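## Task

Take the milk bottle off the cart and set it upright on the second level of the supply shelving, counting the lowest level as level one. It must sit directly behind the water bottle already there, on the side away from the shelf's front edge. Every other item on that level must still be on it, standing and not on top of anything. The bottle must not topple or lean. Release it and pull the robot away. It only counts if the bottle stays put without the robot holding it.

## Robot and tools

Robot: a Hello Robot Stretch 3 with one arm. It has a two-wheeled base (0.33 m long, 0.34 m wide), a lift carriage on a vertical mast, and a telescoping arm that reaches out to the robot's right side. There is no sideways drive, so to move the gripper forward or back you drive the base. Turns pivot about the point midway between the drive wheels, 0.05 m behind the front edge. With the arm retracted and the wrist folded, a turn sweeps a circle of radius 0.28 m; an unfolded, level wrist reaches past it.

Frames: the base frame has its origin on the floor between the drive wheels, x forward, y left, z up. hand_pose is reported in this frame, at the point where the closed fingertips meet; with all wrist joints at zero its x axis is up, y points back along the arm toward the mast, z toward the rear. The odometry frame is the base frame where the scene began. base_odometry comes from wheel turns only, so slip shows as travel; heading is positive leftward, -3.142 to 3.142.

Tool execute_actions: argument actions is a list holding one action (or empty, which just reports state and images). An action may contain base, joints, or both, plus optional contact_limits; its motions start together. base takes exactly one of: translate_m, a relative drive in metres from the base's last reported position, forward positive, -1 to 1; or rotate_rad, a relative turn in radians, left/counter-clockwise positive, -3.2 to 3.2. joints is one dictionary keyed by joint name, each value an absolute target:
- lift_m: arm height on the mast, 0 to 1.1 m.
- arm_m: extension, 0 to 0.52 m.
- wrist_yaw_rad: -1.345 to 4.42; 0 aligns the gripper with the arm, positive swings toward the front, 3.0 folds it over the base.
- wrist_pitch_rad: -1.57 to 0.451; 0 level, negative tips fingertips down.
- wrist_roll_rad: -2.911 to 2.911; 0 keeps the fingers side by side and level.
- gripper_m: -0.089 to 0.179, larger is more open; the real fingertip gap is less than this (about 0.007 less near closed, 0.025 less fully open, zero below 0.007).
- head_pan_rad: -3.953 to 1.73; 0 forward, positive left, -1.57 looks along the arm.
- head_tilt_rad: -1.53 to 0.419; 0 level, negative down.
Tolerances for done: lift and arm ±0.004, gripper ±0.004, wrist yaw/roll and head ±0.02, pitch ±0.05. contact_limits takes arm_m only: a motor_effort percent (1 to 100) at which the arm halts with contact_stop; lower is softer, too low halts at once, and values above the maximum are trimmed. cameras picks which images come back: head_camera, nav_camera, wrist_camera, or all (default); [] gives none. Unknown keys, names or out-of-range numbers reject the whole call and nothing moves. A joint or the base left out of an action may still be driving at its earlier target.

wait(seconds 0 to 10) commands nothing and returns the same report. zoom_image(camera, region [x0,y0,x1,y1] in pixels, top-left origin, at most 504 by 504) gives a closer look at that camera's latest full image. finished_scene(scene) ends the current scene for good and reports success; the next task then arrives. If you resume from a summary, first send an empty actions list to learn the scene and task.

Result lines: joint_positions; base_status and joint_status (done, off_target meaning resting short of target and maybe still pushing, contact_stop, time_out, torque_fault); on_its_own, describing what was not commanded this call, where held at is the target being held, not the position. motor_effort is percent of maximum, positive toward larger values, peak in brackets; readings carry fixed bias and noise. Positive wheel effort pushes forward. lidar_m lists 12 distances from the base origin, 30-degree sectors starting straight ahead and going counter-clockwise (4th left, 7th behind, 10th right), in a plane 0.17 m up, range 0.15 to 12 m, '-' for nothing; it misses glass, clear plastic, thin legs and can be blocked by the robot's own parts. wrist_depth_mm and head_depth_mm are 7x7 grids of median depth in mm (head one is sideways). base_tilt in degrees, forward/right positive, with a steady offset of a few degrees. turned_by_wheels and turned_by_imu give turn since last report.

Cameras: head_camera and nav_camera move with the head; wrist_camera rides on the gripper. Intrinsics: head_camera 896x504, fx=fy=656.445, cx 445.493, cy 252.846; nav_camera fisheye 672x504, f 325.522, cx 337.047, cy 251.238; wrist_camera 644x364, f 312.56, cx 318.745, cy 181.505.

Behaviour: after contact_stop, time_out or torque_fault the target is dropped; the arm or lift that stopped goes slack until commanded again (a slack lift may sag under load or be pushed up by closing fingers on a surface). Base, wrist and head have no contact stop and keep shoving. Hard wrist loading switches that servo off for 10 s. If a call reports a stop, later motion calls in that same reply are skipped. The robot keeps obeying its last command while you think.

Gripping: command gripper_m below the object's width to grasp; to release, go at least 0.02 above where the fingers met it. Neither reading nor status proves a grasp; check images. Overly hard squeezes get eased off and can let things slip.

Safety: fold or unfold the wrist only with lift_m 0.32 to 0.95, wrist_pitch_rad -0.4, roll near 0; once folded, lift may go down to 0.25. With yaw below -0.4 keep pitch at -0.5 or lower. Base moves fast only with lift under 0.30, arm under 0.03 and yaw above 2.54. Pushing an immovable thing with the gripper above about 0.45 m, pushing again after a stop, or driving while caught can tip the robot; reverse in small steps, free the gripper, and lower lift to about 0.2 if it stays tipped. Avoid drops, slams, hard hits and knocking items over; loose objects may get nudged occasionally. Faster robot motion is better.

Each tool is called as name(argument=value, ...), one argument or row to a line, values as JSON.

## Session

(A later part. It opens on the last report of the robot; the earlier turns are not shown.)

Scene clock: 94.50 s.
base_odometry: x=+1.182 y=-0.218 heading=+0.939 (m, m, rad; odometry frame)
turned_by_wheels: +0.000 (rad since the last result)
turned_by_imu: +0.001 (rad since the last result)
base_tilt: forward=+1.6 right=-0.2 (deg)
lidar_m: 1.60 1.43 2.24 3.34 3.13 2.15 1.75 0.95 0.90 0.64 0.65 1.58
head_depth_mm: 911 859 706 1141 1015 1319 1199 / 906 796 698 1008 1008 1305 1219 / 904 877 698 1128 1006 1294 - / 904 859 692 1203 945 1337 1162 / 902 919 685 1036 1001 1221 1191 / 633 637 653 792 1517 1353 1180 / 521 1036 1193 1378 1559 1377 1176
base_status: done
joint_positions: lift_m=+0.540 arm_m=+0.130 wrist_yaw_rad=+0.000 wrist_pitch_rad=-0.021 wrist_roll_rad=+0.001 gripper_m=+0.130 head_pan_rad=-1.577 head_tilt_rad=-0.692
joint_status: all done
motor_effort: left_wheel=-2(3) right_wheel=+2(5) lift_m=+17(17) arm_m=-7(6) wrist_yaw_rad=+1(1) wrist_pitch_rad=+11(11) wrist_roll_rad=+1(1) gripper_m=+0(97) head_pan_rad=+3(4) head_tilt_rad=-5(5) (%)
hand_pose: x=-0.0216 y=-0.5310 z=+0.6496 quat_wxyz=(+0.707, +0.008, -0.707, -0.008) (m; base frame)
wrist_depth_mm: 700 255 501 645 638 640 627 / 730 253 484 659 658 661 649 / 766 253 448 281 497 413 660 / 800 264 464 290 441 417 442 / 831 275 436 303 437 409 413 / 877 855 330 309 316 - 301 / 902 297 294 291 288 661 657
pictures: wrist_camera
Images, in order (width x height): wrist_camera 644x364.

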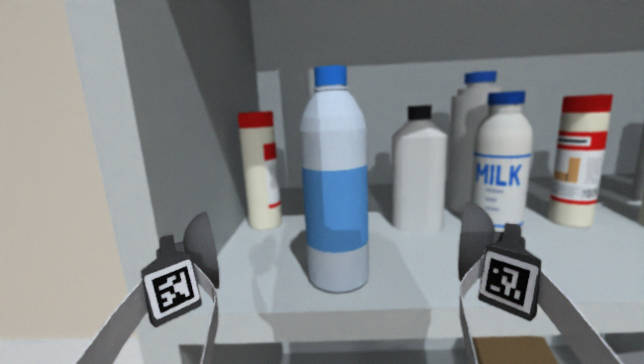

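execute_actions(
  actions=[
    {"joints":{"arm_m":0.295}},
  ],
  cameras=[],
)

execute_actions(
  actions=[
    {"joints":{"gripper_m":0.02}},
  ],
  cameras=[],
)

execute_actions(
  actions=[
    {"joints":{"lift_m":0.558}},
  ],
  cameras=[],
)

execute_actions(
  actions=[
    {"base":{"translate_m":-0.22},"joints":{"arm_m":0.31}},
  ],
  cameras=[],
)

execute_actions(
  actions=[
    {"joints":{"lift_m":0.54}},
  ],
  cameras=[],
)

execute_actions(
  actions=[
    {"joints":{"gripper_m":0.12}},
  ],
  cameras=[],
)

execute_actions(
  actions=[
    {"joints":{"arm_m":0}},
  ],
  cameras=["head_camera"],
)

Scene clock: 103.03 s.
base_odometry: x=+1.182 y=-0.218 heading=+0.939 (m, m, rad; odometry frame)
turned_by_wheels: +0.000 (rad since the last result)
turned_by_imu: +0.000 (rad since the last result)
base_tilt: forward=+1.6 right=-0.1 (deg)
lidar_m: 1.60 1.43 2.24 3.34 3.15 2.16 1.76 0.96 0.81 0.64 0.65 1.57
head_depth_mm: 909 861 706 1148 1009 1314 1199 / 909 796 700 1006 1005 1318 1219 / 903 875 696 1133 1001 1250 1185 / 900 859 692 1204 919 1269 1192 / 906 916 686 1040 995 1246 1191 / 631 636 654 789 1517 1344 1184 / 520 1034 1193 1380 1555 1365 1181
base_status: not commanded
joint_positions: lift_m=+0.540 arm_m=+0.295 wrist_yaw_rad=+0.000 wrist_pitch_rad=-0.021 wrist_roll_rad=+0.001 gripper_m=+0.130 head_pan_rad=-1.577 head_tilt_rad=-0.692
joint_status: all done
motor_effort: left_wheel=-2(2) right_wheel=+2(1) lift_m=+17(17) arm_m=+4(5) wrist_yaw_rad=+0(0) wrist_pitch_rad=+10(11) wrist_roll_rad=+1(1) gripper_m=+0(1) head_pan_rad=+4(3) head_tilt_rad=-5(5) (%)
hand_pose: x=-0.0215 y=-0.6953 z=+0.6496 quat_wxyz=(+0.707, +0.008, -0.707, -0.008) (m; base frame)
wrist_depth_mm: 190 264 490 122 491 491 484 / 189 260 503 122 506 499 307 / 187 257 295 114 518 311 236 / 185 254 299 115 268 263 235 / 184 250 314 120 279 324 241 / 182 219 314 125 286 - 250 / 177 245 255 131 235 239 234
pictures: none
No camera images: the call's "cameras" was empty. Leave "cameras" out to get every camera's image.

Scene clock: 104.63 s.
base_odometry: x=+1.182 y=-0.218 heading=+0.939 (m, m, rad; odometry frame)
turned_by_wheels: +0.000 (rad since the last result)
turned_by_imu: +0.000 (rad since the last result)
base_tilt: forward=+1.6 right=-0.2 (deg)
lidar_m: 1.60 1.43 2.23 3.33 3.13 2.16 1.75 0.96 0.81 0.64 0.65 1.58
head_depth_mm: 906 861 705 1144 1007 1311 1195 / 906 796 701 1012 1010 1318 1219 / 907 876 697 1134 1003 1255 1189 / 902 860 692 1205 905 1278 1196 / 900 921 685 1032 994 1247 1187 / 632 634 655 788 1510 1345 1184 / 521 1040 1196 1383 1557 1377 1179
base_status: not commanded
joint_positions: lift_m=+0.540 arm_m=+0.295 wrist_yaw_rad=+0.002 wrist_pitch_rad=-0.021 wrist_roll_rad=+0.001 gripper_m=+0.021 head_pan_rad=-1.577 head_tilt_rad=-0.692
joint_status: all done
motor_effort: left_wheel=-1(2) right_wheel=+1(1) lift_m=+17(17) arm_m=+4(5) wrist_yaw_rad=-1(2) wrist_pitch_rad=+11(11) wrist_roll_rad=+1(1) gripper_m=-24(100) head_pan_rad=+4(4) head_tilt_rad=-5(5) (%)
hand_pose: x=-0.0209 y=-0.6953 z=+0.6496 quat_wxyz=(+0.707, +0.009, -0.707, -0.007) (m; base frame)
wrist_depth_mm: 189 262 490 117 492 491 478 / 188 259 500 116 506 499 305 / 186 255 296 110 270 313 236 / 184 253 304 110 262 262 235 / 183 249 311 115 123 279 241 / 181 247 309 121 128 288 250 / 180 229 255 126 226 240 234
pictures: none
No camera images: the call's "cameras" was empty. Leave "cameras" out to get every camera's image.

Scene clock: 105.53 s.
base_odometry: x=+1.182 y=-0.218 heading=+0.939 (m, m, rad; odometry frame)
turned_by_wheels: +0.000 (rad since the last result)
turned_by_imu: +0.000 (rad since the last result)
base_tilt: forward=+1.6 right=-0.2 (deg)
lidar_m: 1.60 1.43 2.24 3.33 3.13 2.15 1.76 0.96 0.81 0.64 0.65 1.58
head_depth_mm: 915 859 705 1142 1009 1318 1201 / 907 797 699 1007 1007 1318 1216 / 907 875 695 1135 1006 1252 1198 / 905 859 690 1204 892 1275 1190 / 902 918 684 1030 994 1240 1191 / 631 635 655 792 1515 1345 1185 / 520 1037 1194 1379 1556 1370 1180
base_status: not commanded
joint_positions: lift_m=+0.557 arm_m=+0.295 wrist_yaw_rad=+0.002 wrist_pitch_rad=-0.067 wrist_roll_rad=+0.001 gripper_m=+0.024 head_pan_rad=-1.577 head_tilt_rad=-0.692
joint_status: all done
on_its_own: wrist_pitch_rad is at rest, and its effort (+33) is outside its rest range (-20 to +32)
motor_effort: left_wheel=-1(1) right_wheel=+1(1) lift_m=+40(40) arm_m=+4(4) wrist_yaw_rad=+1(1) wrist_pitch_rad=+33(35) wrist_roll_rad=+1(1) gripper_m=-21(24) head_pan_rad=+4(3) head_tilt_rad=-5(5) (%)
hand_pose: x=-0.0210 y=-0.6937 z=+0.6550 quat_wxyz=(+0.707, +0.024, -0.707, -0.023) (m; base frame)
wrist_depth_mm: 188 262 481 117 485 477 484 / 188 258 497 117 505 495 302 / 186 256 295 109 265 314 236 / 184 252 304 110 265 264 236 / 182 250 319 115 123 284 246 / 181 248 308 121 128 287 261 / 179 230 257 126 227 243 236
pictures: none
No camera images: the call's "cameras" was empty. Leave "cameras" out to get every camera's image.

Scene clock: 108.80 s.
base_odometry: x=+1.052 y=-0.396 heading=+0.939 (m, m, rad; odometry frame)
turned_by_wheels: +0.000 (rad since the last result)
turned_by_imu: +0.000 (rad since the last result)
base_tilt: forward=+1.6 right=-0.2 (deg)
lidar_m: 1.82 1.63 2.55 3.33 2.19 1.98 1.54 1.56 0.81 0.74 0.72 1.58
head_depth_mm: 914 881 705 1106 1008 1282 1193 / 914 878 701 1220 987 1314 1216 / 912 851 695 1138 1020 1250 1192 / 907 869 691 1001 924 1276 1191 / 906 859 722 1120 995 1288 1186 / 906 842 720 1197 989 1302 1188 / 902 906 716 1048 987 1206 1178
base_status: done
joint_positions: lift_m=+0.557 arm_m=+0.310 wrist_yaw_rad=+0.001 wrist_pitch_rad=-0.067 wrist_roll_rad=+0.001 gripper_m=+0.024 head_pan_rad=-1.577 head_tilt_rad=-0.692
joint_status: all done
on_its_own: wrist_pitch_rad is at rest, and its effort (+34) is outside its rest range (-20 to +32)
motor_effort: left_wheel=-2(5) right_wheel=+2(3) lift_m=+39(40) arm_m=+5(5) wrist_yaw_rad=-1(1) wrist_pitch_rad=+34(34) wrist_roll_rad=+1(1) gripper_m=-22(22) head_pan_rad=+4(4) head_tilt_rad=-5(5) (%)
hand_pose: x=-0.0213 y=-0.7087 z=+0.6548 quat_wxyz=(+0.707, +0.024, -0.707, -0.024) (m; base frame)
wrist_depth_mm: 430 487 484 118 477 473 469 / 428 507 507 117 497 487 488 / 429 528 267 109 511 241 507 / 429 550 258 110 256 499 231 / 353 467 268 115 123 355 229 / 331 335 292 121 128 300 228 / 267 265 258 126 228 243 221
pictures: none
No camera images: the call's "cameras" was empty. Leave "cameras" out to get every camera's image.

Scene clock: 109.70 s.
base_odometry: x=+1.052 y=-0.396 heading=+0.939 (m, m, rad; odometry frame)
turned_by_wheels: +0.000 (rad since the last result)
turned_by_imu: +0.000 (rad since the last result)
base_tilt: forward=+1.6 right=-0.2 (deg)
lidar_m: 1.82 1.63 2.54 3.34 2.20 1.98 1.54 1.56 0.81 0.75 0.72 1.59
head_depth_mm: 916 886 705 1106 1008 1288 1200 / 913 875 701 1213 984 1311 1223 / 915 851 696 1141 1018 1245 1194 / 907 867 692 1003 919 1274 1191 / 908 861 726 1129 994 1286 1190 / 905 845 720 1197 990 1296 1186 / 904 903 718 1046 988 1208 1182
base_status: not commanded
joint_positions: lift_m=+0.540 arm_m=+0.310 wrist_yaw_rad=+0.001 wrist_pitch_rad=-0.022 wrist_roll_rad=+0.001 gripper_m=+0.024 head_pan_rad=-1.577 head_tilt_rad=-0.692
joint_status: all done
motor_effort: left_wheel=-1(1) right_wheel=+2(2) lift_m=+16(35) arm_m=+4(4) wrist_yaw_rad=+0(1) wrist_pitch_rad=+11(34) wrist_roll_rad=+1(1) gripper_m=-22(22) head_pan_rad=+4(3) head_tilt_rad=-6(5) (%)
hand_pose: x=-0.0213 y=-0.7103 z=+0.6494 quat_wxyz=(+0.707, +0.008, -0.707, -0.008) (m; base frame)
wrist_depth_mm: 428 496 487 117 480 475 476 / 427 509 508 116 498 497 492 / 434 531 273 110 510 240 504 / 428 551 256 110 254 252 231 / 424 494 265 115 123 368 230 / 328 340 292 121 127 296 231 / 265 261 255 126 225 240 218
pictures: none
No camera images: the call's "cameras" was empty. Leave "cameras" out to get every camera's image.

Scene clock: 111.17 s.
base_odometry: x=+1.052 y=-0.396 heading=+0.939 (m, m, rad; odometry frame)
turned_by_wheels: +0.000 (rad since the last result)
turned_by_imu: +0.000 (rad since the last result)
base_tilt: forward=+1.6 right=-0.2 (deg)
lidar_m: 1.82 1.63 2.54 3.33 2.20 1.98 1.54 1.56 0.81 0.74 0.72 1.58
head_depth_mm: 912 888 707 1108 1011 1288 1196 / 914 878 701 1218 981 1312 1221 / 912 853 696 1150 1008 1249 1195 / 909 868 693 1003 937 1266 1197 / 906 860 725 1147 998 1292 1186 / 904 843 719 1205 990 1292 1186 / 904 906 715 1052 990 1208 1177
base_status: not commanded
joint_positions: lift_m=+0.540 arm_m=+0.310 wrist_yaw_rad=+0.001 wrist_pitch_rad=-0.022 wrist_roll_rad=+0.001 gripper_m=+0.120 head_pan_rad=-1.577 head_tilt_rad=-0.692
joint_status: all done
motor_effort: left_wheel=-2(2) right_wheel=+2(2) lift_m=+17(17) arm_m=+4(4) wrist_yaw_rad=+0(1) wrist_pitch_rad=+11(11) wrist_roll_rad=+1(1) gripper_m=+0(98) head_pan_rad=+4(5) head_tilt_rad=-5(5) (%)
hand_pose: x=-0.0213 y=-0.7103 z=+0.6495 quat_wxyz=(+0.707, +0.008, -0.707, -0.008) (m; base frame)
wrist_depth_mm: 431 494 489 122 484 477 473 / 426 505 508 121 498 499 489 / 434 535 274 113 515 241 506 / 429 550 256 114 254 252 231 / 425 497 264 120 207 418 231 / 330 352 279 125 276 - 231 / 266 259 255 131 224 239 215
pictures: none
No camera images: the call's "cameras" was empty. Leave "cameras" out to get every camera's image.

Scene clock: 114.67 s.
base_odometry: x=+1.052 y=-0.396 heading=+0.939 (m, m, rad; odometry frame)
turned_by_wheels: +0.000 (rad since the last result)
turned_by_imu: +0.000 (rad since the last result)
base_tilt: forward=+1.6 right=-0.2 (deg)
lidar_m: 1.83 1.63 2.54 3.32 2.19 1.98 1.54 1.56 0.81 0.74 0.72 1.58
head_depth_mm: 914 890 706 1103 1015 1278 1198 / 912 879 702 1215 987 1314 1204 / 912 851 698 1132 1004 1308 1192 / 914 871 694 1003 945 1301 1226 / 905 859 725 1129 997 1291 1187 / 905 847 722 1198 995 1303 1190 / 905 907 717 1051 990 1211 1180
base_status: not commanded
joint_positions: lift_m=+0.540 arm_m=+0.000 wrist_yaw_rad=+0.000 wrist_pitch_rad=-0.022 wrist_roll_rad=+0.001 gripper_m=+0.120 head_pan_rad=-1.577 head_tilt_rad=-0.692
joint_status: all done
motor_effort: left_wheel=-2(1) right_wheel=+2(2) lift_m=+17(17) arm_m=-7(8) wrist_yaw_rad=-1(1) wrist_pitch_rad=+11(11) wrist_roll_rad=+1(1) gripper_m=+1(1) head_pan_rad=+3(3) head_tilt_rad=-6(5) (%)
hand_pose: x=-0.0214 y=-0.4010 z=+0.6496 quat_wxyz=(+0.707, +0.008, -0.707, -0.008) (m; base frame)
wrist_depth_mm: 421 603 773 769 772 755 533 / 417 604 798 787 779 769 539 / 411 586 831 550 573 610 543 / 415 596 809 560 578 615 532 / 437 493 482 442 443 457 411 / - 502 935 955 916 - 557 / - 614 854 883 759 704 533
pictures: head_camera (sideways: a quarter turn clockwise sets it upright)
Images, in order (width x height): head_camera 896x504.

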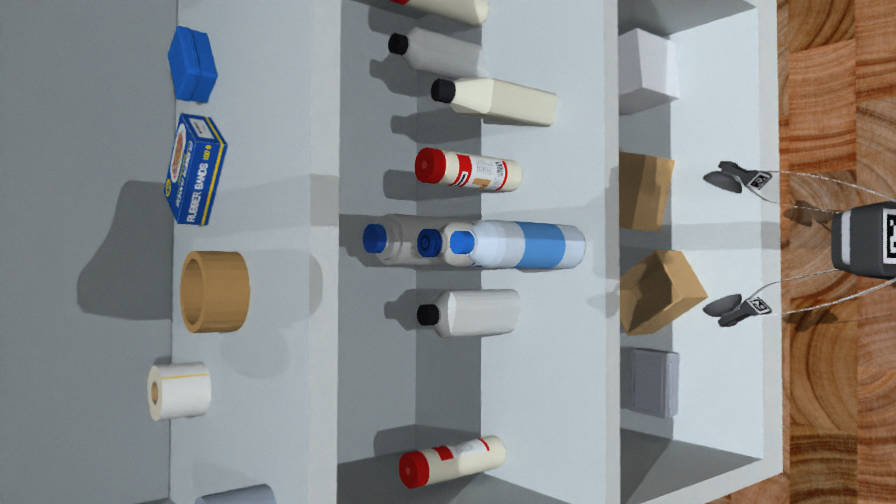

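finished_scene(
  scene=2,
)

The scene is finished: the task was done.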